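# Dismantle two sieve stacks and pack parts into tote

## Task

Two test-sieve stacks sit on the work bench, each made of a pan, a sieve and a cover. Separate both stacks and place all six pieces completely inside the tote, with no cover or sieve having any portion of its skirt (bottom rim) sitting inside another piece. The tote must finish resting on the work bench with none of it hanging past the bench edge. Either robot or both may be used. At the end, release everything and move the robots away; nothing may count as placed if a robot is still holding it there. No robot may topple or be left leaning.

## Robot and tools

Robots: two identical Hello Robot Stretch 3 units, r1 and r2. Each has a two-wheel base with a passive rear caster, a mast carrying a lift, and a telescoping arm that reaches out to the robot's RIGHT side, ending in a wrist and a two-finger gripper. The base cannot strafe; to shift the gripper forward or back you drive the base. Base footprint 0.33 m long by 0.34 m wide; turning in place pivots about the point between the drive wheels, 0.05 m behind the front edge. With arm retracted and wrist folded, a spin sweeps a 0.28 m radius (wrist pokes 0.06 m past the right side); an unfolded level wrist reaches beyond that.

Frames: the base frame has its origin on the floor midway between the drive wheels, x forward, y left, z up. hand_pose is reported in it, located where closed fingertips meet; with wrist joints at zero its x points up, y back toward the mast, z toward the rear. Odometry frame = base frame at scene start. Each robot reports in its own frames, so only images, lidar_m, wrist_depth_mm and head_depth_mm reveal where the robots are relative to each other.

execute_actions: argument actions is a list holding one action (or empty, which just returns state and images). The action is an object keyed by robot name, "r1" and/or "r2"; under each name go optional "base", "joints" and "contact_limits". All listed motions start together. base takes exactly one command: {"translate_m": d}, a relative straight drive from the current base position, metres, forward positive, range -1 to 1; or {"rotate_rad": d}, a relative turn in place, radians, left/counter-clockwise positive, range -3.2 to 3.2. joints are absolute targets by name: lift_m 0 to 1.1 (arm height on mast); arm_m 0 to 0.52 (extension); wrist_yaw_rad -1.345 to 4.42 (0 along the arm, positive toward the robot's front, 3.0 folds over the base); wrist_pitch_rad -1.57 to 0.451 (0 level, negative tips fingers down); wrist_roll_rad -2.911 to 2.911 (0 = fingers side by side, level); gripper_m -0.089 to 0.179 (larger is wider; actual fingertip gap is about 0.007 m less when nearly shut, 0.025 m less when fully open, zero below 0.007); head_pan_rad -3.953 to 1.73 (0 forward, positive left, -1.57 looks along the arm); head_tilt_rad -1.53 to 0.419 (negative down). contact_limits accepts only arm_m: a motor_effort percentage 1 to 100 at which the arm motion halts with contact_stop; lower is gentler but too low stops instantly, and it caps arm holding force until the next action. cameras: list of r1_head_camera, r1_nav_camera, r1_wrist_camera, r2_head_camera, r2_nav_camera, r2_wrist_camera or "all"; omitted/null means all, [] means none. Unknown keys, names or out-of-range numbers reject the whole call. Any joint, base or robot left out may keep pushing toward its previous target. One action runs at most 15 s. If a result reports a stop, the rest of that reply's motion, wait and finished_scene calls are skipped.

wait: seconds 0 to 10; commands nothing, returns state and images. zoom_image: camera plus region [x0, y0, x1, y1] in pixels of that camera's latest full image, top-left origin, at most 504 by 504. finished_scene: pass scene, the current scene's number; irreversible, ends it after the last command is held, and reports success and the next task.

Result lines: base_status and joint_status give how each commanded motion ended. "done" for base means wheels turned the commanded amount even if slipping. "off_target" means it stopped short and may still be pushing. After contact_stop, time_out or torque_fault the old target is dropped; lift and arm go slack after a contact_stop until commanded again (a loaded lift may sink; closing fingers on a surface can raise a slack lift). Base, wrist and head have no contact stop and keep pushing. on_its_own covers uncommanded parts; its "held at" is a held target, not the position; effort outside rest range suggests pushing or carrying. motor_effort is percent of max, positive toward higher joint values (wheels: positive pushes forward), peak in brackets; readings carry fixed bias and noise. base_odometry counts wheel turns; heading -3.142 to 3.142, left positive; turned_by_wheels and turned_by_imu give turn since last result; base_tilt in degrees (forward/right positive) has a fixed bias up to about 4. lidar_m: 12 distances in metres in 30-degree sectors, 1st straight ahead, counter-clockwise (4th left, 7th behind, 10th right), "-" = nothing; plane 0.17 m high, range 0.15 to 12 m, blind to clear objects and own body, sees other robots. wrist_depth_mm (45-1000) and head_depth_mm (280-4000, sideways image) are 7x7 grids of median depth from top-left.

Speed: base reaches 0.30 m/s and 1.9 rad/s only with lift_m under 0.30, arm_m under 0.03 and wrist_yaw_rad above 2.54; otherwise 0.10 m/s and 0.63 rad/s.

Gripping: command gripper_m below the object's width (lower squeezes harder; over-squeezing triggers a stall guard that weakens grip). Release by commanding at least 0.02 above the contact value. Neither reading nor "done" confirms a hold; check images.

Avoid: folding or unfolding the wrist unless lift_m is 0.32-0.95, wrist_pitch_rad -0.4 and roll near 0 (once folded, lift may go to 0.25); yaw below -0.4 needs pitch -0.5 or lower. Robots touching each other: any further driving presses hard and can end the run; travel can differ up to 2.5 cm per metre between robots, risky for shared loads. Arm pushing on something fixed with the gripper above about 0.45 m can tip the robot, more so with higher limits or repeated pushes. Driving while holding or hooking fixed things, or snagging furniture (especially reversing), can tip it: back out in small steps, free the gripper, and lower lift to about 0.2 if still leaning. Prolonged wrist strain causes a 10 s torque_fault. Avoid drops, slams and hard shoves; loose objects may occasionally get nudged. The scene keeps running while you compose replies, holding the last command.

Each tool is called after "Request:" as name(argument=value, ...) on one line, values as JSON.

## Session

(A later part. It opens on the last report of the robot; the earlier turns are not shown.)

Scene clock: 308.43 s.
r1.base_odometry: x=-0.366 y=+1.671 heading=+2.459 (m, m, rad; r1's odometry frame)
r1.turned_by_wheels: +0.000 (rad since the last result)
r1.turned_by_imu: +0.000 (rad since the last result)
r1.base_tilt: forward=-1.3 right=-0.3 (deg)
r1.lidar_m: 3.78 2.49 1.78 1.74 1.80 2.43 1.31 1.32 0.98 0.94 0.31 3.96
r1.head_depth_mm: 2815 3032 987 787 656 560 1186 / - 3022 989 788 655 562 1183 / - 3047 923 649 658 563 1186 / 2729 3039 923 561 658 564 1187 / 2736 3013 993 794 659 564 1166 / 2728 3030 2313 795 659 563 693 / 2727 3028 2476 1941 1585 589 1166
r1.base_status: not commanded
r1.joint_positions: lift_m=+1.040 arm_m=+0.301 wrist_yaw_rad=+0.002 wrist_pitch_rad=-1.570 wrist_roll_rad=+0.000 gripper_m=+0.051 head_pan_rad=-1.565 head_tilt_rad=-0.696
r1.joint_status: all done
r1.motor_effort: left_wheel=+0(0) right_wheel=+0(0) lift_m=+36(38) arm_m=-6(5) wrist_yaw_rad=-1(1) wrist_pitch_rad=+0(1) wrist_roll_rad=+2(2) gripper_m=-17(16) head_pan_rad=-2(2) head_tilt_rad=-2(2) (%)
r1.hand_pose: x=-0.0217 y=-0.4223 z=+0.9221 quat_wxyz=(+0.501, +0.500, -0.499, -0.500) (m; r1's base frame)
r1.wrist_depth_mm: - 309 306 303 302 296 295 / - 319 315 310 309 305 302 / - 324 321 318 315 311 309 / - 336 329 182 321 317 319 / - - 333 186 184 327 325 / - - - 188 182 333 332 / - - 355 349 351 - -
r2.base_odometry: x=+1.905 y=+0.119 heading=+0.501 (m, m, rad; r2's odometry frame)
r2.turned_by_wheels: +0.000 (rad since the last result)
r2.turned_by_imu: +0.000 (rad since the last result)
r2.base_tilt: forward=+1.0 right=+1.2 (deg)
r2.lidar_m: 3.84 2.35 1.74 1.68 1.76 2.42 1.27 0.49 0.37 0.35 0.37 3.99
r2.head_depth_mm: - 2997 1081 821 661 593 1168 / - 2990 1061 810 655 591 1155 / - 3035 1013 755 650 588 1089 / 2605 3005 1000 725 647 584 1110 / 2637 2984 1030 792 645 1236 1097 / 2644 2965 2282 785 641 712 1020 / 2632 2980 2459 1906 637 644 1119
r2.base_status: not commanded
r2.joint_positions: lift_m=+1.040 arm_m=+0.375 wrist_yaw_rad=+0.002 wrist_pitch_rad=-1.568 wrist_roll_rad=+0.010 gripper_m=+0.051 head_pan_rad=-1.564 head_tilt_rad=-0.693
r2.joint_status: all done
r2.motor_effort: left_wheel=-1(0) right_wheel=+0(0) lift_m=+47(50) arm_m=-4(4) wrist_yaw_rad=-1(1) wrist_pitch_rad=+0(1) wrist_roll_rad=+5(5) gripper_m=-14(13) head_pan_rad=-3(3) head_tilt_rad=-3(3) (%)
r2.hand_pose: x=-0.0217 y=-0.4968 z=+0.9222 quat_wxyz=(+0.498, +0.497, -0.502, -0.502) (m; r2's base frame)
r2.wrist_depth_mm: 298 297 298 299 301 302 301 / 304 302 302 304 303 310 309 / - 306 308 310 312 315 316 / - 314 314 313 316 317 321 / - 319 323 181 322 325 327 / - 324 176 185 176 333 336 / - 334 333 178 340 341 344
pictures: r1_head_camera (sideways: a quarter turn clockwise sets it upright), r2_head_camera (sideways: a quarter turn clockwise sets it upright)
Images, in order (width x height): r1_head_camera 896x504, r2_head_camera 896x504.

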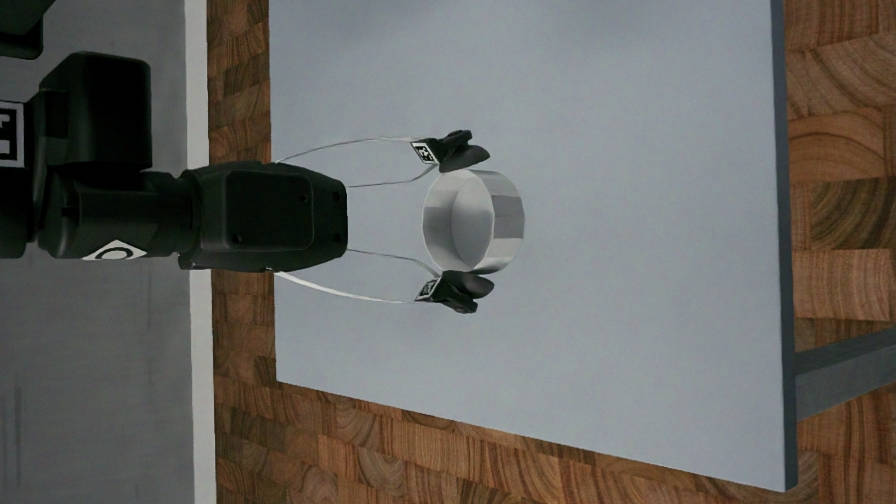

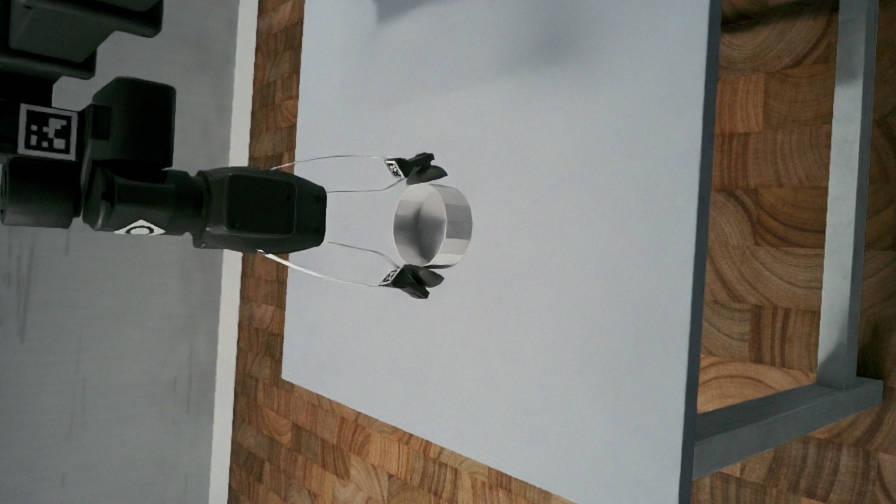

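Request:
execute_actions(actions=[{"r1":{"base":{"translate_m":-0.56},"joints":{"arm_m":0.36}},"r2":{"base":{"translate_m":-0.50},"joints":{"arm_m":0.428}}}], cameras=["r2_wrist_camera"])

Request:
execute_actions(actions=[{"r2":{"joints":{"lift_m":0.934}}}], cameras=["r2_wrist_camera","r2_head_camera"])

Request:
execute_actions(actions=[{"r2":{"joints":{"gripper_m":0.11}}}], cameras=[])

Request:
execute_actions(actions=[{"r2":{"joints":{"lift_m":1.04}}}], cameras=["r2_wrist_camera"])

Request:
execute_actions(actions=[{"r2":{"joints":{"arm_m":0.05}},"r1":{"joints":{"arm_m":0.48}}}], cameras=["r1_wrist_camera"])

Scene clock: 325.53 s.
r1.base_odometry: x=+0.069 y=+1.318 heading=+2.459 (m, m, rad; r1's odometry frame)
r1.turned_by_wheels: +0.000 (rad since the last result)
r1.turned_by_imu: +0.002 (rad since the last result)
r1.base_tilt: forward=-1.4 right=-0.4 (deg)
r1.lidar_m: 4.36 2.45 1.80 1.73 1.79 2.43 4.38 0.78 0.99 0.95 0.99 0.74
r1.head_depth_mm: 2811 3056 987 784 654 560 1211 / 2896 2983 953 697 646 561 1189 / - 3022 926 603 643 564 1186 / 654 - 913 605 644 563 1187 / 2730 3028 901 759 644 564 1184 / 2753 3058 997 770 659 565 1191 / 2750 3062 992 797 660 564 1191
r1.base_status: done
r1.joint_positions: lift_m=+1.040 arm_m=+0.360 wrist_yaw_rad=+0.001 wrist_pitch_rad=-1.570 wrist_roll_rad=+0.000 gripper_m=+0.051 head_pan_rad=-1.565 head_tilt_rad=-0.696
r1.joint_status: all done
r1.motor_effort: left_wheel=+0(6) right_wheel=+0(7) lift_m=+36(36) arm_m=+6(6) wrist_yaw_rad=-1(1) wrist_pitch_rad=+0(0) wrist_roll_rad=+2(2) gripper_m=-17(17) head_pan_rad=-2(2) head_tilt_rad=-2(2) (%)
r1.hand_pose: x=-0.0217 y=-0.4807 z=+0.9221 quat_wxyz=(+0.501, +0.500, -0.499, -0.500) (m; r1's base frame)
r1.wrist_depth_mm: 313 249 303 296 299 234 294 / 319 246 310 286 306 239 301 / 328 320 316 301 312 242 310 / 336 330 322 182 317 247 318 / 344 339 254 185 184 238 324 / 353 350 - 189 182 334 333 / 362 359 355 352 349 347 341
r2.base_odometry: x=+1.466 y=-0.121 heading=+0.501 (m, m, rad; r2's odometry frame)
r2.turned_by_wheels: +0.000 (rad since the last result)
r2.turned_by_imu: +0.000 (rad since the last result)
r2.base_tilt: forward=+1.0 right=+1.1 (deg)
r2.lidar_m: 4.35 2.36 1.75 1.69 1.76 2.45 4.36 0.48 0.36 0.35 0.36 0.50
r2.head_depth_mm: - 2924 1073 817 659 580 1165 / - 2938 1065 746 655 576 1160 / - 2982 929 774 652 588 1151 / 1217 2760 925 652 645 585 1091 / 2621 2933 953 727 644 581 1095 / 2631 2975 1014 786 640 580 1091 / 2646 2950 1017 776 634 1228 1087
r2.base_status: done
r2.joint_positions: lift_m=+1.040 arm_m=+0.428 wrist_yaw_rad=+0.002 wrist_pitch_rad=-1.568 wrist_roll_rad=+0.011 gripper_m=+0.051 head_pan_rad=-1.564 head_tilt_rad=-0.693
r2.joint_status: all done
r2.motor_effort: left_wheel=+0(4) right_wheel=+0(2) lift_m=+47(48) arm_m=+4(4) wrist_yaw_rad=-1(2) wrist_pitch_rad=-1(0) wrist_roll_rad=+5(5) gripper_m=-13(13) head_pan_rad=-3(3) head_tilt_rad=-3(3) (%)
r2.hand_pose: x=-0.0217 y=-0.5493 z=+0.9222 quat_wxyz=(+0.498, +0.497, -0.503, -0.502) (m; r2's base frame)
r2.wrist_depth_mm: 293 240 296 277 298 244 300 / 299 240 299 299 299 240 310 / 306 243 305 305 305 315 317 / 311 246 312 292 315 320 323 / 319 249 298 181 256 326 327 / 328 325 175 185 175 333 336 / 332 337 336 177 342 339 345
pictures: r2_wrist_camera
Images, in order (width x height): r2_wrist_camera 644x364.

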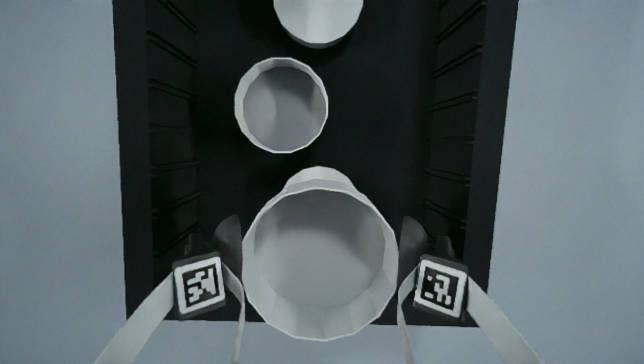

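Scene clock: 327.33 s.
r1.base_odometry: x=+0.069 y=+1.318 heading=+2.459 (m, m, rad; r1's odometry frame)
r1.turned_by_wheels: +0.000 (rad since the last result)
r1.turned_by_imu: +0.000 (rad since the last result)
r1.base_tilt: forward=-1.3 right=-0.4 (deg)
r1.lidar_m: 4.35 2.45 1.80 1.73 1.79 2.44 4.39 0.78 0.99 0.95 0.98 0.73
r1.head_depth_mm: 2832 3051 984 787 654 560 1204 / 2924 2986 956 698 645 561 1187 / - 3026 907 605 642 562 1191 / 643 - 890 604 642 563 1195 / 665 3044 898 755 644 563 1190 / 2746 2992 997 771 657 564 1193 / 2733 3059 1001 792 659 564 1187
r1.base_status: not commanded
r1.joint_positions: lift_m=+1.040 arm_m=+0.360 wrist_yaw_rad=+0.001 wrist_pitch_rad=-1.570 wrist_roll_rad=+0.000 gripper_m=+0.051 head_pan_rad=-1.565 head_tilt_rad=-0.696
r1.joint_status: not commanded
r1.motor_effort: left_wheel=+0(0) right_wheel=+0(0) lift_m=+36(36) arm_m=+5(5) wrist_yaw_rad=-1(1) wrist_pitch_rad=+0(0) wrist_roll_rad=+2(2) gripper_m=-16(16) head_pan_rad=-2(2) head_tilt_rad=-2(2) (%)
r1.hand_pose: x=-0.0217 y=-0.4807 z=+0.9221 quat_wxyz=(+0.501, +0.500, -0.499, -0.500) (m; r1's base frame)
r1.wrist_depth_mm: 311 249 304 297 296 234 295 / 320 246 310 287 305 238 301 / 324 323 316 300 313 242 309 / 335 331 321 182 317 247 317 / 347 339 255 185 184 237 324 / 354 350 - 188 183 334 331 / 363 360 357 352 349 346 341
r2.base_odometry: x=+1.466 y=-0.121 heading=+0.501 (m, m, rad; r2's odometry frame)
r2.turned_by_wheels: +0.000 (rad since the last result)
r2.turned_by_imu: +0.000 (rad since the last result)
r2.base_tilt: forward=+1.0 right=+1.1 (deg)
r2.lidar_m: 4.35 2.35 1.74 1.69 1.76 2.45 4.36 0.48 0.36 0.35 0.36 0.50
r2.head_depth_mm: 2599 2918 - 803 644 582 1161 / 2576 - 1017 747 655 576 1155 / 2492 - 918 796 653 585 1149 / 697 1431 929 722 647 586 1085 / 2619 2979 949 727 642 581 1101 / 2638 2998 1027 783 639 577 1091 / 2613 3009 1009 781 634 1222 1091
r2.base_status: not commanded
r2.joint_positions: lift_m=+0.934 arm_m=+0.428 wrist_yaw_rad=+0.002 wrist_pitch_rad=-1.568 wrist_roll_rad=+0.011 gripper_m=+0.051 head_pan_rad=-1.564 head_tilt_rad=-0.693
r2.joint_status: all done
r2.motor_effort: left_wheel=+0(0) right_wheel=+0(0) lift_m=+37(45) arm_m=+4(4) wrist_yaw_rad=-1(1) wrist_pitch_rad=-1(0) wrist_roll_rad=+5(5) gripper_m=-13(13) head_pan_rad=-3(3) head_tilt_rad=-3(3) (%)
r2.hand_pose: x=-0.0217 y=-0.5493 z=+0.8165 quat_wxyz=(+0.498, +0.497, -0.503, -0.502) (m; r2's base frame)
r2.wrist_depth_mm: 145 194 179 197 199 192 129 / 145 197 182 186 202 190 128 / 149 202 186 203 206 190 128 / 147 205 208 207 210 187 127 / 150 209 209 181 213 185 128 / 152 199 176 185 176 173 131 / 152 178 180 171 188 175 134
pictures: r2_head_camera (sideways: a quarter turn clockwise sets it upright), r2_wrist_camera
Images, in order (width x height): r2_head_camera 896x504, r2_wrist_camera 644x364.

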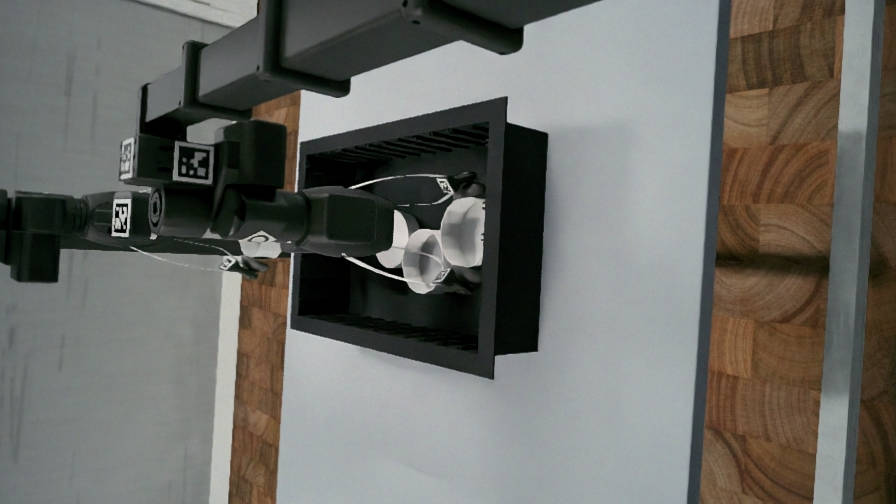

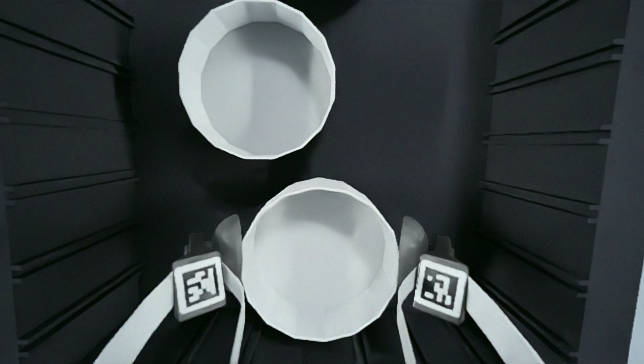

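Scene clock: 328.43 s.
r1.base_odometry: x=+0.069 y=+1.318 heading=+2.459 (m, m, rad; r1's odometry frame)
r1.turned_by_wheels: +0.000 (rad since the last result)
r1.turned_by_imu: +0.000 (rad since the last result)
r1.base_tilt: forward=-1.2 right=-0.2 (deg)
r1.lidar_m: 4.32 2.45 1.79 1.73 1.79 2.43 4.40 0.78 0.99 0.95 0.98 0.73
r1.head_depth_mm: 2826 2978 987 789 655 560 1202 / 2900 3036 950 698 646 562 1187 / - 3005 908 605 643 562 1186 / 643 - 908 604 642 563 1192 / 663 3033 890 756 643 563 1185 / 2754 3017 996 770 660 565 1193 / 2723 3010 994 794 661 563 1191
r1.base_status: not commanded
r1.joint_positions: lift_m=+1.040 arm_m=+0.360 wrist_yaw_rad=+0.001 wrist_pitch_rad=-1.570 wrist_roll_rad=+0.000 gripper_m=+0.051 head_pan_rad=-1.565 head_tilt_rad=-0.696
r1.joint_status: not commanded
r1.motor_effort: left_wheel=+0(0) right_wheel=+0(0) lift_m=+35(36) arm_m=+6(6) wrist_yaw_rad=+0(1) wrist_pitch_rad=+0(0) wrist_roll_rad=+2(2) gripper_m=-17(16) head_pan_rad=-2(2) head_tilt_rad=-2(1) (%)
r1.hand_pose: x=-0.0217 y=-0.4807 z=+0.9221 quat_wxyz=(+0.501, +0.500, -0.499, -0.500) (m; r1's base frame)
r1.wrist_depth_mm: 310 249 303 298 297 234 296 / 319 247 310 287 305 237 302 / 327 322 316 298 312 242 311 / 335 331 320 182 318 247 317 / 345 338 254 185 184 237 324 / 351 351 - 189 183 334 332 / 364 360 356 351 347 346 342
r2.base_odometry: x=+1.466 y=-0.121 heading=+0.501 (m, m, rad; r2's odometry frame)
r2.turned_by_wheels: +0.000 (rad since the last result)
r2.turned_by_imu: +0.000 (rad since the last result)
r2.base_tilt: forward=+1.0 right=+1.1 (deg)
r2.lidar_m: 4.34 2.36 1.74 1.69 1.76 2.45 4.35 0.48 0.36 0.35 0.36 0.50
r2.head_depth_mm: 2589 2852 - 798 642 579 1164 / 2596 - 1011 746 655 577 1156 / 2524 - 925 801 651 586 1154 / 694 1445 924 733 647 583 1084 / 2683 2994 945 717 644 581 1093 / 2664 2985 1023 787 637 579 1093 / 2662 2979 1010 779 637 1228 1084
r2.base_status: not commanded
r2.joint_positions: lift_m=+0.934 arm_m=+0.428 wrist_yaw_rad=+0.002 wrist_pitch_rad=-1.568 wrist_roll_rad=+0.011 gripper_m=+0.110 head_pan_rad=-1.564 head_tilt_rad=-0.693
r2.joint_status: all done
r2.motor_effort: left_wheel=+0(0) right_wheel=+0(0) lift_m=+37(37) arm_m=+4(4) wrist_yaw_rad=-2(2) wrist_pitch_rad=-1(0) wrist_roll_rad=+5(5) gripper_m=+0(80) head_pan_rad=-3(3) head_tilt_rad=-4(3) (%)
r2.hand_pose: x=-0.0217 y=-0.5493 z=+0.8165 quat_wxyz=(+0.498, +0.497, -0.503, -0.502) (m; r2's base frame)
r2.wrist_depth_mm: 145 194 179 196 197 192 130 / 146 198 182 184 202 190 129 / 149 202 186 203 207 189 127 / 147 205 208 207 210 187 127 / 150 204 211 188 212 179 128 / 152 187 215 191 218 163 131 / 150 177 182 176 192 182 134
pictures: none
No camera images: the call's "cameras" was empty. Leave "cameras" out to get every camera's image.

Scene clock: 330.23 s.
r1.base_odometry: x=+0.069 y=+1.318 heading=+2.459 (m, m, rad; r1's odometry frame)
r1.turned_by_wheels: +0.000 (rad since the last result)
r1.turned_by_imu: +0.000 (rad since the last result)
r1.base_tilt: forward=-1.4 right=-0.4 (deg)
r1.lidar_m: 4.33 2.46 1.81 1.73 1.79 2.42 4.39 0.78 0.99 0.95 0.98 0.73
r1.head_depth_mm: 2832 3011 986 787 655 559 1210 / 2880 3026 953 700 645 561 1182 / - 3010 925 606 642 562 1183 / 654 - 905 604 643 563 1191 / 2712 3018 902 757 644 563 1199 / 2750 3048 992 774 659 564 1197 / 2745 2986 998 793 658 564 1189
r1.base_status: not commanded
r1.joint_positions: lift_m=+1.040 arm_m=+0.360 wrist_yaw_rad=+0.001 wrist_pitch_rad=-1.570 wrist_roll_rad=+0.000 gripper_m=+0.051 head_pan_rad=-1.565 head_tilt_rad=-0.696
r1.joint_status: not commanded
r1.motor_effort: left_wheel=+1(0) right_wheel=+0(0) lift_m=+36(36) arm_m=+6(6) wrist_yaw_rad=+0(1) wrist_pitch_rad=+0(0) wrist_roll_rad=+2(2) gripper_m=-16(16) head_pan_rad=-1(2) head_tilt_rad=-2(2) (%)
r1.hand_pose: x=-0.0217 y=-0.4807 z=+0.9221 quat_wxyz=(+0.501, +0.500, -0.499, -0.500) (m; r1's base frame)
r1.wrist_depth_mm: 310 249 305 297 300 234 296 / 316 246 310 288 305 237 302 / 326 323 316 299 314 242 309 / 337 330 320 182 316 247 316 / 344 338 255 185 184 236 324 / 352 348 - 188 183 335 332 / 363 359 356 352 347 344 341
r2.base_odometry: x=+1.466 y=-0.121 heading=+0.501 (m, m, rad; r2's odometry frame)
r2.turned_by_wheels: +0.000 (rad since the last result)
r2.turned_by_imu: +0.000 (rad since the last result)
r2.base_tilt: forward=+1.0 right=+1.1 (deg)
r2.lidar_m: 4.35 2.36 1.75 1.69 1.77 2.45 4.36 0.48 0.36 0.35 0.36 0.50
r2.head_depth_mm: - 2987 1073 819 661 580 1162 / - 2966 1062 749 657 576 1158 / - 3034 925 794 652 587 1158 / 1217 2818 926 736 647 585 1085 / 2646 2947 950 724 646 582 1105 / 2621 2952 1025 784 639 577 1097 / 2634 2926 1008 781 635 1235 1089
r2.base_status: not commanded
r2.joint_positions: lift_m=+1.040 arm_m=+0.428 wrist_yaw_rad=+0.002 wrist_pitch_rad=-1.568 wrist_roll_rad=+0.011 gripper_m=+0.110 head_pan_rad=-1.564 head_tilt_rad=-0.693
r2.joint_status: all done
r2.motor_effort: left_wheel=+0(0) right_wheel=+0(0) lift_m=+47(48) arm_m=+4(4) wrist_yaw_rad=-1(1) wrist_pitch_rad=+0(1) wrist_roll_rad=+5(5) gripper_m=+0(0) head_pan_rad=-3(3) head_tilt_rad=-3(3) (%)
r2.hand_pose: x=-0.0217 y=-0.5493 z=+0.9222 quat_wxyz=(+0.498, +0.497, -0.503, -0.502) (m; r2's base frame)
r2.wrist_depth_mm: 294 240 293 279 297 244 306 / 302 240 297 301 303 243 309 / 307 244 307 306 310 314 316 / 314 247 311 291 314 318 322 / 319 237 319 296 322 325 329 / 328 326 244 258 263 332 335 / 332 336 334 335 341 343 344
pictures: r2_wrist_camera
Images, in order (width x height): r2_wrist_camera 644x364.

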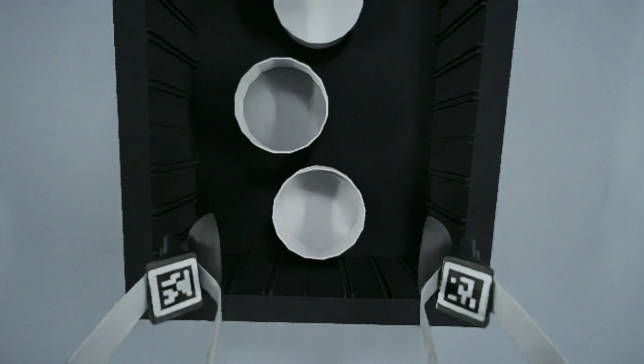

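Scene clock: 334.23 s.
r1.base_odometry: x=+0.069 y=+1.318 heading=+2.459 (m, m, rad; r1's odometry frame)
r1.turned_by_wheels: +0.000 (rad since the last result)
r1.turned_by_imu: +0.001 (rad since the last result)
r1.base_tilt: forward=-1.3 right=-0.3 (deg)
r1.lidar_m: 4.34 2.45 1.80 1.72 1.79 2.43 4.38 0.78 0.99 0.95 0.98 0.73
r1.head_depth_mm: 2829 3081 985 787 654 559 1207 / 2811 3032 951 697 646 563 1187 / 2842 3045 906 776 641 562 1184 / 1278 2891 888 754 643 563 1187 / 2745 2991 898 767 644 563 1191 / 2734 3055 997 771 659 564 1190 / 2774 2990 998 796 659 564 1191
r1.base_status: not commanded
r1.joint_positions: lift_m=+1.040 arm_m=+0.480 wrist_yaw_rad=+0.001 wrist_pitch_rad=-1.570 wrist_roll_rad=+0.000 gripper_m=+0.051 head_pan_rad=-1.565 head_tilt_rad=-0.696
r1.joint_status: all done
r1.motor_effort: left_wheel=+0(0) right_wheel=+0(0) lift_m=+36(36) arm_m=+5(6) wrist_yaw_rad=+0(1) wrist_pitch_rad=+0(0) wrist_roll_rad=+2(2) gripper_m=-16(16) head_pan_rad=-2(2) head_tilt_rad=-2(2) (%)
r1.hand_pose: x=-0.0217 y=-0.6007 z=+0.9221 quat_wxyz=(+0.500, +0.500, -0.500, -0.500) (m; r1's base frame)
r1.wrist_depth_mm: 310 238 304 285 298 227 296 / 319 255 308 292 303 230 300 / 327 251 317 315 313 238 308 / 335 329 324 182 320 264 315 / 344 340 289 185 185 256 322 / 353 347 - 189 182 331 334 / 364 360 298 283 296 256 340
r2.base_odometry: x=+1.466 y=-0.121 heading=+0.501 (m, m, rad; r2's odometry frame)
r2.turned_by_wheels: +0.000 (rad since the last result)
r2.turned_by_imu: -0.001 (rad since the last result)
r2.base_tilt: forward=+1.0 right=+1.2 (deg)
r2.lidar_m: 4.35 2.36 1.74 1.69 1.76 2.45 4.36 0.48 0.36 0.35 0.36 0.50
r2.head_depth_mm: 2556 - - - 627 580 1162 / 2587 - - - 641 - 1089 / 2473 - - - - - 1156 / 569 2816 919 792 660 1244 1088 / 2638 2939 948 729 643 581 1080 / 2650 2975 1022 788 638 577 1094 / 2620 2989 1009 779 637 1220 1085
r2.base_status: not commanded
r2.joint_positions: lift_m=+1.040 arm_m=+0.050 wrist_yaw_rad=+0.002 wrist_pitch_rad=-1.568 wrist_roll_rad=+0.011 gripper_m=+0.110 head_pan_rad=-1.564 head_tilt_rad=-0.693
r2.joint_status: all done
r2.motor_effort: left_wheel=+0(0) right_wheel=+0(0) lift_m=+46(46) arm_m=-4(2) wrist_yaw_rad=-1(2) wrist_pitch_rad=+0(0) wrist_roll_rad=+5(5) gripper_m=+1(0) head_pan_rad=-3(3) head_tilt_rad=-3(3) (%)
r2.hand_pose: x=-0.0217 y=-0.1719 z=+0.9222 quat_wxyz=(+0.498, +0.497, -0.503, -0.502) (m; r2's base frame)
r2.wrist_depth_mm: 296 296 299 300 300 305 305 / 859 836 880 862 865 313 308 / - - - - - - - / - - - - - - - / - - - - - - - / - - - - - - - / - - - - - - -
pictures: r1_wrist_camera
Images, in order (width x height): r1_wrist_camera 644x364.

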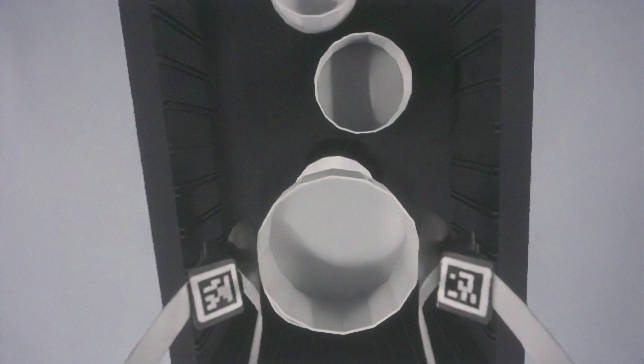

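Request:
execute_actions(actions=[{"r1":{"joints":{"lift_m":0.928,"arm_m":0.484}}}], cameras=[])

Request:
execute_actions(actions=[{"r1":{"joints":{"gripper_m":0.11}}}], cameras=[])

Request:
execute_actions(actions=[{"r1":{"joints":{"lift_m":1.04}}}], cameras=["r1_wrist_camera"])

Request:
execute_actions(actions=[{"r1":{"joints":{"arm_m":0.1}}}], cameras=["r1_head_camera","r2_head_camera"])

Scene clock: 340.87 s.
r1.base_odometry: x=+0.069 y=+1.318 heading=+2.459 (m, m, rad; r1's odometry frame)
r1.turned_by_wheels: +0.000 (rad since the last result)
r1.turned_by_imu: +0.001 (rad since the last result)
r1.base_tilt: forward=-1.6 right=-0.4 (deg)
r1.lidar_m: 4.33 2.45 1.80 1.73 1.79 2.43 4.40 0.78 0.99 0.95 0.99 0.73
r1.head_depth_mm: 2781 - - 776 656 560 1202 / 2700 3000 921 698 645 561 1187 / 2663 2977 914 763 642 563 1188 / 1316 2899 893 723 642 562 1184 / 2722 3029 900 768 645 562 1188 / 2765 3024 992 773 659 564 1187 / 2735 3029 997 793 660 565 1196
r1.base_status: not commanded
r1.joint_positions: lift_m=+0.928 arm_m=+0.484 wrist_yaw_rad=+0.001 wrist_pitch_rad=-1.570 wrist_roll_rad=+0.000 gripper_m=+0.051 head_pan_rad=-1.565 head_tilt_rad=-0.696
r1.joint_status: all done
r1.motor_effort: left_wheel=+0(0) right_wheel=+0(0) lift_m=+19(34) arm_m=+5(6) wrist_yaw_rad=-1(0) wrist_pitch_rad=+0(0) wrist_roll_rad=+2(2) gripper_m=-17(16) head_pan_rad=-2(2) head_tilt_rad=-2(2) (%)
r1.hand_pose: x=-0.0217 y=-0.6047 z=+0.8108 quat_wxyz=(+0.500, +0.500, -0.500, -0.500) (m; r1's base frame)
r1.wrist_depth_mm: 151 196 195 177 175 190 138 / 144 199 201 182 180 194 140 / 145 198 205 203 184 199 141 / 142 195 210 182 205 203 143 / 144 193 215 184 184 208 145 / 143 185 - 188 182 197 146 / 141 170 226 205 222 221 146
r2.base_odometry: x=+1.466 y=-0.121 heading=+0.501 (m, m, rad; r2's odometry frame)
r2.turned_by_wheels: +0.000 (rad since the last result)
r2.turned_by_imu: -0.001 (rad since the last result)
r2.base_tilt: forward=+0.9 right=+1.1 (deg)
r2.lidar_m: 4.35 2.36 1.75 1.69 1.76 2.45 4.37 0.48 0.36 0.34 0.36 0.50
r2.head_depth_mm: 2523 - - - 626 580 1152 / 2616 - - - 641 - 1090 / 2631 - - - - - 1149 / 891 633 908 792 661 1240 1079 / 1111 2982 950 730 645 582 1079 / 2661 2963 1019 786 640 577 1095 / 2662 2948 1007 783 634 1224 1088
r2.base_status: not commanded
r2.joint_positions: lift_m=+1.040 arm_m=+0.050 wrist_yaw_rad=+0.002 wrist_pitch_rad=-1.568 wrist_roll_rad=+0.011 gripper_m=+0.110 head_pan_rad=-1.564 head_tilt_rad=-0.693
r2.joint_status: not commanded
r2.motor_effort: left_wheel=+0(0) right_wheel=+0(0) lift_m=+46(46) arm_m=-3(4) wrist_yaw_rad=-1(1) wrist_pitch_rad=-1(1) wrist_roll_rad=+5(5) gripper_m=+0(1) head_pan_rad=-3(3) head_tilt_rad=-3(3) (%)
r2.hand_pose: x=-0.0217 y=-0.1719 z=+0.9222 quat_wxyz=(+0.498, +0.497, -0.503, -0.502) (m; r2's base frame)
r2.wrist_depth_mm: 294 297 300 298 300 302 304 / 852 862 857 861 879 315 308 / - - - - - - - / - - - - - - - / - - - - - - - / - - - - - - - / - - - - - - -
pictures: none
No camera images: the call's "cameras" was empty. Leave "cameras" out to get every camera's image.

Scene clock: 341.97 s.
r1.base_odometry: x=+0.069 y=+1.318 heading=+2.459 (m, m, rad; r1's odometry frame)
r1.turned_by_wheels: +0.000 (rad since the last result)
r1.turned_by_imu: +0.000 (rad since the last result)
r1.base_tilt: forward=-1.3 right=-0.3 (deg)
r1.lidar_m: 4.35 2.46 1.80 1.73 1.79 2.43 4.38 0.78 0.99 0.95 0.99 0.73
r1.head_depth_mm: 2794 - - 775 655 560 1208 / 2697 3022 919 698 645 562 1181 / 2673 2992 919 763 642 561 1190 / 1322 2907 894 723 642 563 1188 / 2704 3000 900 761 644 563 1189 / 2700 3030 997 772 660 565 1192 / 2729 3052 997 794 660 564 1189
r1.base_status: not commanded
r1.joint_positions: lift_m=+0.928 arm_m=+0.484 wrist_yaw_rad=+0.001 wrist_pitch_rad=-1.570 wrist_roll_rad=+0.000 gripper_m=+0.110 head_pan_rad=-1.565 head_tilt_rad=-0.696
r1.joint_status: all done
r1.motor_effort: left_wheel=+0(0) right_wheel=+0(0) lift_m=+19(20) arm_m=+6(5) wrist_yaw_rad=-1(1) wrist_pitch_rad=+0(0) wrist_roll_rad=+2(2) gripper_m=+0(99) head_pan_rad=-2(2) head_tilt_rad=-2(2) (%)
r1.hand_pose: x=-0.0217 y=-0.6047 z=+0.8108 quat_wxyz=(+0.500, +0.500, -0.500, -0.500) (m; r1's base frame)
r1.wrist_depth_mm: 151 196 197 178 176 190 138 / 144 200 201 182 180 194 140 / 145 199 206 203 185 199 141 / 144 195 210 186 206 204 143 / 144 193 216 189 188 207 145 / 143 177 221 192 192 - 146 / 141 177 225 206 223 221 140
r2.base_odometry: x=+1.466 y=-0.121 heading=+0.501 (m, m, rad; r2's odometry frame)
r2.turned_by_wheels: +0.000 (rad since the last result)
r2.turned_by_imu: +0.000 (rad since the last result)
r2.base_tilt: forward=+0.9 right=+1.2 (deg)
r2.lidar_m: 4.34 2.35 1.75 1.69 1.76 2.46 4.34 0.48 0.36 0.35 0.36 0.50
r2.head_depth_mm: 2551 - - - 624 581 1159 / 2548 - - - 639 - 1086 / 2629 - - - - - 1156 / 895 631 920 794 660 1244 1081 / 1117 2989 945 730 643 582 1083 / 2618 2992 1026 785 638 579 1088 / 2682 2971 1009 780 635 1230 1086
r2.base_status: not commanded
r2.joint_positions: lift_m=+1.040 arm_m=+0.050 wrist_yaw_rad=+0.002 wrist_pitch_rad=-1.568 wrist_roll_rad=+0.011 gripper_m=+0.110 head_pan_rad=-1.564 head_tilt_rad=-0.693
r2.joint_status: not commanded
r2.motor_effort: left_wheel=+0(0) right_wheel=+0(0) lift_m=+47(46) arm_m=-4(4) wrist_yaw_rad=-1(1) wrist_pitch_rad=-1(0) wrist_roll_rad=+5(5) gripper_m=+0(0) head_pan_rad=-3(3) head_tilt_rad=-3(3) (%)
r2.hand_pose: x=-0.0217 y=-0.1719 z=+0.9222 quat_wxyz=(+0.498, +0.497, -0.503, -0.502) (m; r2's base frame)
r2.wrist_depth_mm: 296 295 297 299 300 302 304 / 840 842 839 861 891 313 311 / - - - - - - - / - - - - - - - / - - - - - - - / - - - - - - - / - - - - - - -
pictures: none
No camera images: the call's "cameras" was empty. Leave "cameras" out to get every camera's image.

Scene clock: 343.83 s.
r1.base_odometry: x=+0.069 y=+1.318 heading=+2.459 (m, m, rad; r1's odometry frame)
r1.turned_by_wheels: +0.000 (rad since the last result)
r1.turned_by_imu: +0.000 (rad since the last result)
r1.base_tilt: forward=-1.3 right=-0.4 (deg)
r1.lidar_m: 4.33 2.46 1.80 1.73 1.79 2.43 4.38 0.78 0.99 0.95 0.98 0.73
r1.head_depth_mm: 2834 3051 986 787 655 560 1202 / 2805 3070 947 698 645 561 1188 / 2832 3009 919 767 642 562 1184 / 1279 2858 906 724 643 562 1193 / 2689 3018 899 765 644 565 1188 / 2713 3041 996 769 659 564 1190 / 2741 3019 1000 795 660 563 1193
r1.base_status: not commanded
r1.joint_positions: lift_m=+1.040 arm_m=+0.484 wrist_yaw_rad=+0.001 wrist_pitch_rad=-1.570 wrist_roll_rad=+0.000 gripper_m=+0.110 head_pan_rad=-1.565 head_tilt_rad=-0.696
r1.joint_status: all done
r1.motor_effort: left_wheel=+0(0) right_wheel=+0(0) lift_m=+35(36) arm_m=+6(6) wrist_yaw_rad=+0(1) wrist_pitch_rad=+0(0) wrist_roll_rad=+2(2) gripper_m=+0(1) head_pan_rad=-2(2) head_tilt_rad=-2(2) (%)
r1.hand_pose: x=-0.0217 y=-0.6047 z=+0.9221 quat_wxyz=(+0.500, +0.500, -0.500, -0.500) (m; r1's base frame)
r1.wrist_depth_mm: 309 237 303 281 298 226 294 / 319 254 310 293 302 231 302 / 325 251 316 315 311 248 309 / 335 329 322 298 319 263 315 / 345 340 331 304 328 268 324 / 353 350 340 321 337 - 332 / 362 359 304 304 307 276 339
r2.base_odometry: x=+1.466 y=-0.121 heading=+0.501 (m, m, rad; r2's odometry frame)
r2.turned_by_wheels: +0.000 (rad since the last result)
r2.turned_by_imu: +0.000 (rad since the last result)
r2.base_tilt: forward=+1.0 right=+1.1 (deg)
r2.lidar_m: 4.35 2.36 1.75 1.69 1.76 2.44 4.36 0.48 0.36 0.35 0.36 0.50
r2.head_depth_mm: 2547 - - - 626 578 1161 / 2584 - - - 643 - 1092 / 2515 - - - - - 1148 / 564 2819 927 791 661 1242 1079 / 2603 2994 948 730 645 583 1073 / 2606 3013 1025 789 640 578 1100 / 2671 2935 1016 784 635 1230 1088
r2.base_status: not commanded
r2.joint_positions: lift_m=+1.040 arm_m=+0.050 wrist_yaw_rad=+0.002 wrist_pitch_rad=-1.568 wrist_roll_rad=+0.011 gripper_m=+0.110 head_pan_rad=-1.564 head_tilt_rad=-0.693
r2.joint_status: not commanded
r2.motor_effort: left_wheel=+0(0) right_wheel=+0(0) lift_m=+46(46) arm_m=-4(4) wrist_yaw_rad=-2(1) wrist_pitch_rad=+0(1) wrist_roll_rad=+5(5) gripper_m=+1(1) head_pan_rad=-3(3) head_tilt_rad=-3(3) (%)
r2.hand_pose: x=-0.0217 y=-0.1719 z=+0.9222 quat_wxyz=(+0.498, +0.497, -0.503, -0.502) (m; r2's base frame)
r2.wrist_depth_mm: 294 295 300 301 300 303 302 / 868 856 866 854 860 309 309 / - - - - - - - / - - - - - - - / - - - - - - - / - - - - - - - / - - - - - - -
pictures: r1_wrist_camera
Images, in order (width x height): r1_wrist_camera 644x364.

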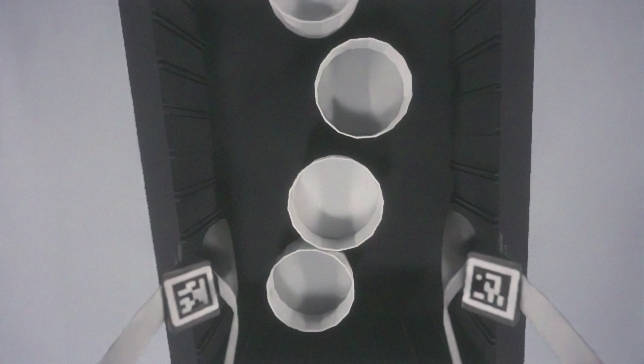

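Scene clock: 347.87 s.
r1.base_odometry: x=+0.069 y=+1.318 heading=+2.459 (m, m, rad; r1's odometry frame)
r1.turned_by_wheels: +0.000 (rad since the last result)
r1.turned_by_imu: +0.001 (rad since the last result)
r1.base_tilt: forward=-1.5 right=-0.5 (deg)
r1.lidar_m: 4.33 2.45 1.80 1.73 1.78 2.43 4.38 0.78 0.99 0.95 0.98 0.73
r1.head_depth_mm: - - - 775 656 561 1209 / - - - 656 641 560 1187 / - - - - - 562 1187 / 1287 3030 922 - 628 563 1188 / 2704 3002 902 763 644 588 1187 / 2740 3034 995 772 659 563 1193 / 2724 3047 997 796 660 564 1191
r1.base_status: not commanded
r1.joint_positions: lift_m=+1.040 arm_m=+0.100 wrist_yaw_rad=+0.001 wrist_pitch_rad=-1.570 wrist_roll_rad=+0.000 gripper_m=+0.110 head_pan_rad=-1.565 head_tilt_rad=-0.696
r1.joint_status: all done
r1.motor_effort: left_wheel=+0(0) right_wheel=+0(0) lift_m=+35(35) arm_m=-6(5) wrist_yaw_rad=-1(0) wrist_pitch_rad=+0(0) wrist_roll_rad=+2(2) gripper_m=+0(0) head_pan_rad=-2(2) head_tilt_rad=-2(2) (%)
r1.hand_pose: x=-0.0217 y=-0.2214 z=+0.9221 quat_wxyz=(+0.500, +0.500, -0.500, -0.500) (m; r1's base frame)
r1.wrist_depth_mm: 312 308 306 303 302 299 296 / 320 317 313 311 308 305 303 / 327 324 322 320 315 312 310 / - - - - - - - / - - - - - - - / - - - - - - - / - - - - - - -
r2.base_odometry: x=+1.466 y=-0.121 heading=+0.501 (m, m, rad; r2's odometry frame)
r2.turned_by_wheels: +0.000 (rad since the last result)
r2.turned_by_imu: -0.001 (rad since the last result)
r2.base_tilt: forward=+1.0 right=+1.1 (deg)
r2.lidar_m: 4.34 2.36 1.75 1.69 1.76 2.44 4.35 0.48 0.36 0.35 0.36 0.50
r2.head_depth_mm: 2576 - - - 628 580 1159 / 2599 - - - 640 - 1093 / 2583 - - - - - 1161 / 2511 2882 929 790 661 1248 1089 / 2593 2991 945 727 644 582 1081 / 2641 2972 1019 787 639 577 1092 / 2636 2995 1012 781 635 1222 1089
r2.base_status: not commanded
r2.joint_positions: lift_m=+1.040 arm_m=+0.050 wrist_yaw_rad=+0.002 wrist_pitch_rad=-1.568 wrist_roll_rad=+0.011 gripper_m=+0.110 head_pan_rad=-1.564 head_tilt_rad=-0.693
r2.joint_status: not commanded
r2.motor_effort: left_wheel=+0(0) right_wheel=+0(0) lift_m=+47(46) arm_m=-3(3) wrist_yaw_rad=-1(0) wrist_pitch_rad=-1(1) wrist_roll_rad=+5(5) gripper_m=+0(1) head_pan_rad=-2(3) head_tilt_rad=-3(3) (%)
r2.hand_pose: x=-0.0217 y=-0.1719 z=+0.9222 quat_wxyz=(+0.498, +0.497, -0.503, -0.502) (m; r2's base frame)
r2.wrist_depth_mm: 297 298 298 301 301 304 306 / 858 865 854 866 857 313 311 / - - - - - - - / - - - - - - - / - - - - - - - / - - - - - - - / - - - - - - -
pictures: r1_head_camera (sideways: a quarter turn clockwise sets it upright), r2_head_camera (sideways: a quarter turn clockwise sets it upright)
Images, in order (width x height): r1_head_camera 896x504, r2_head_camera 896x504.

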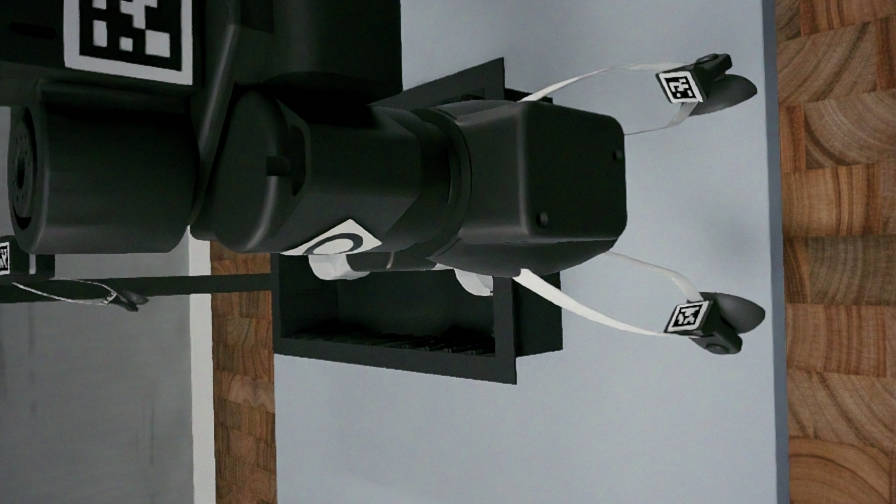

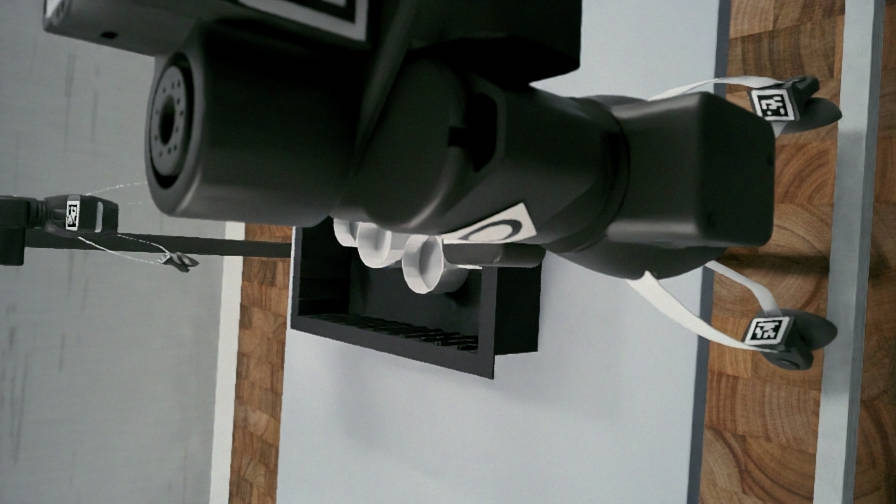

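Request:
finished_scene(scene=1)

The scene is finished: the task was done.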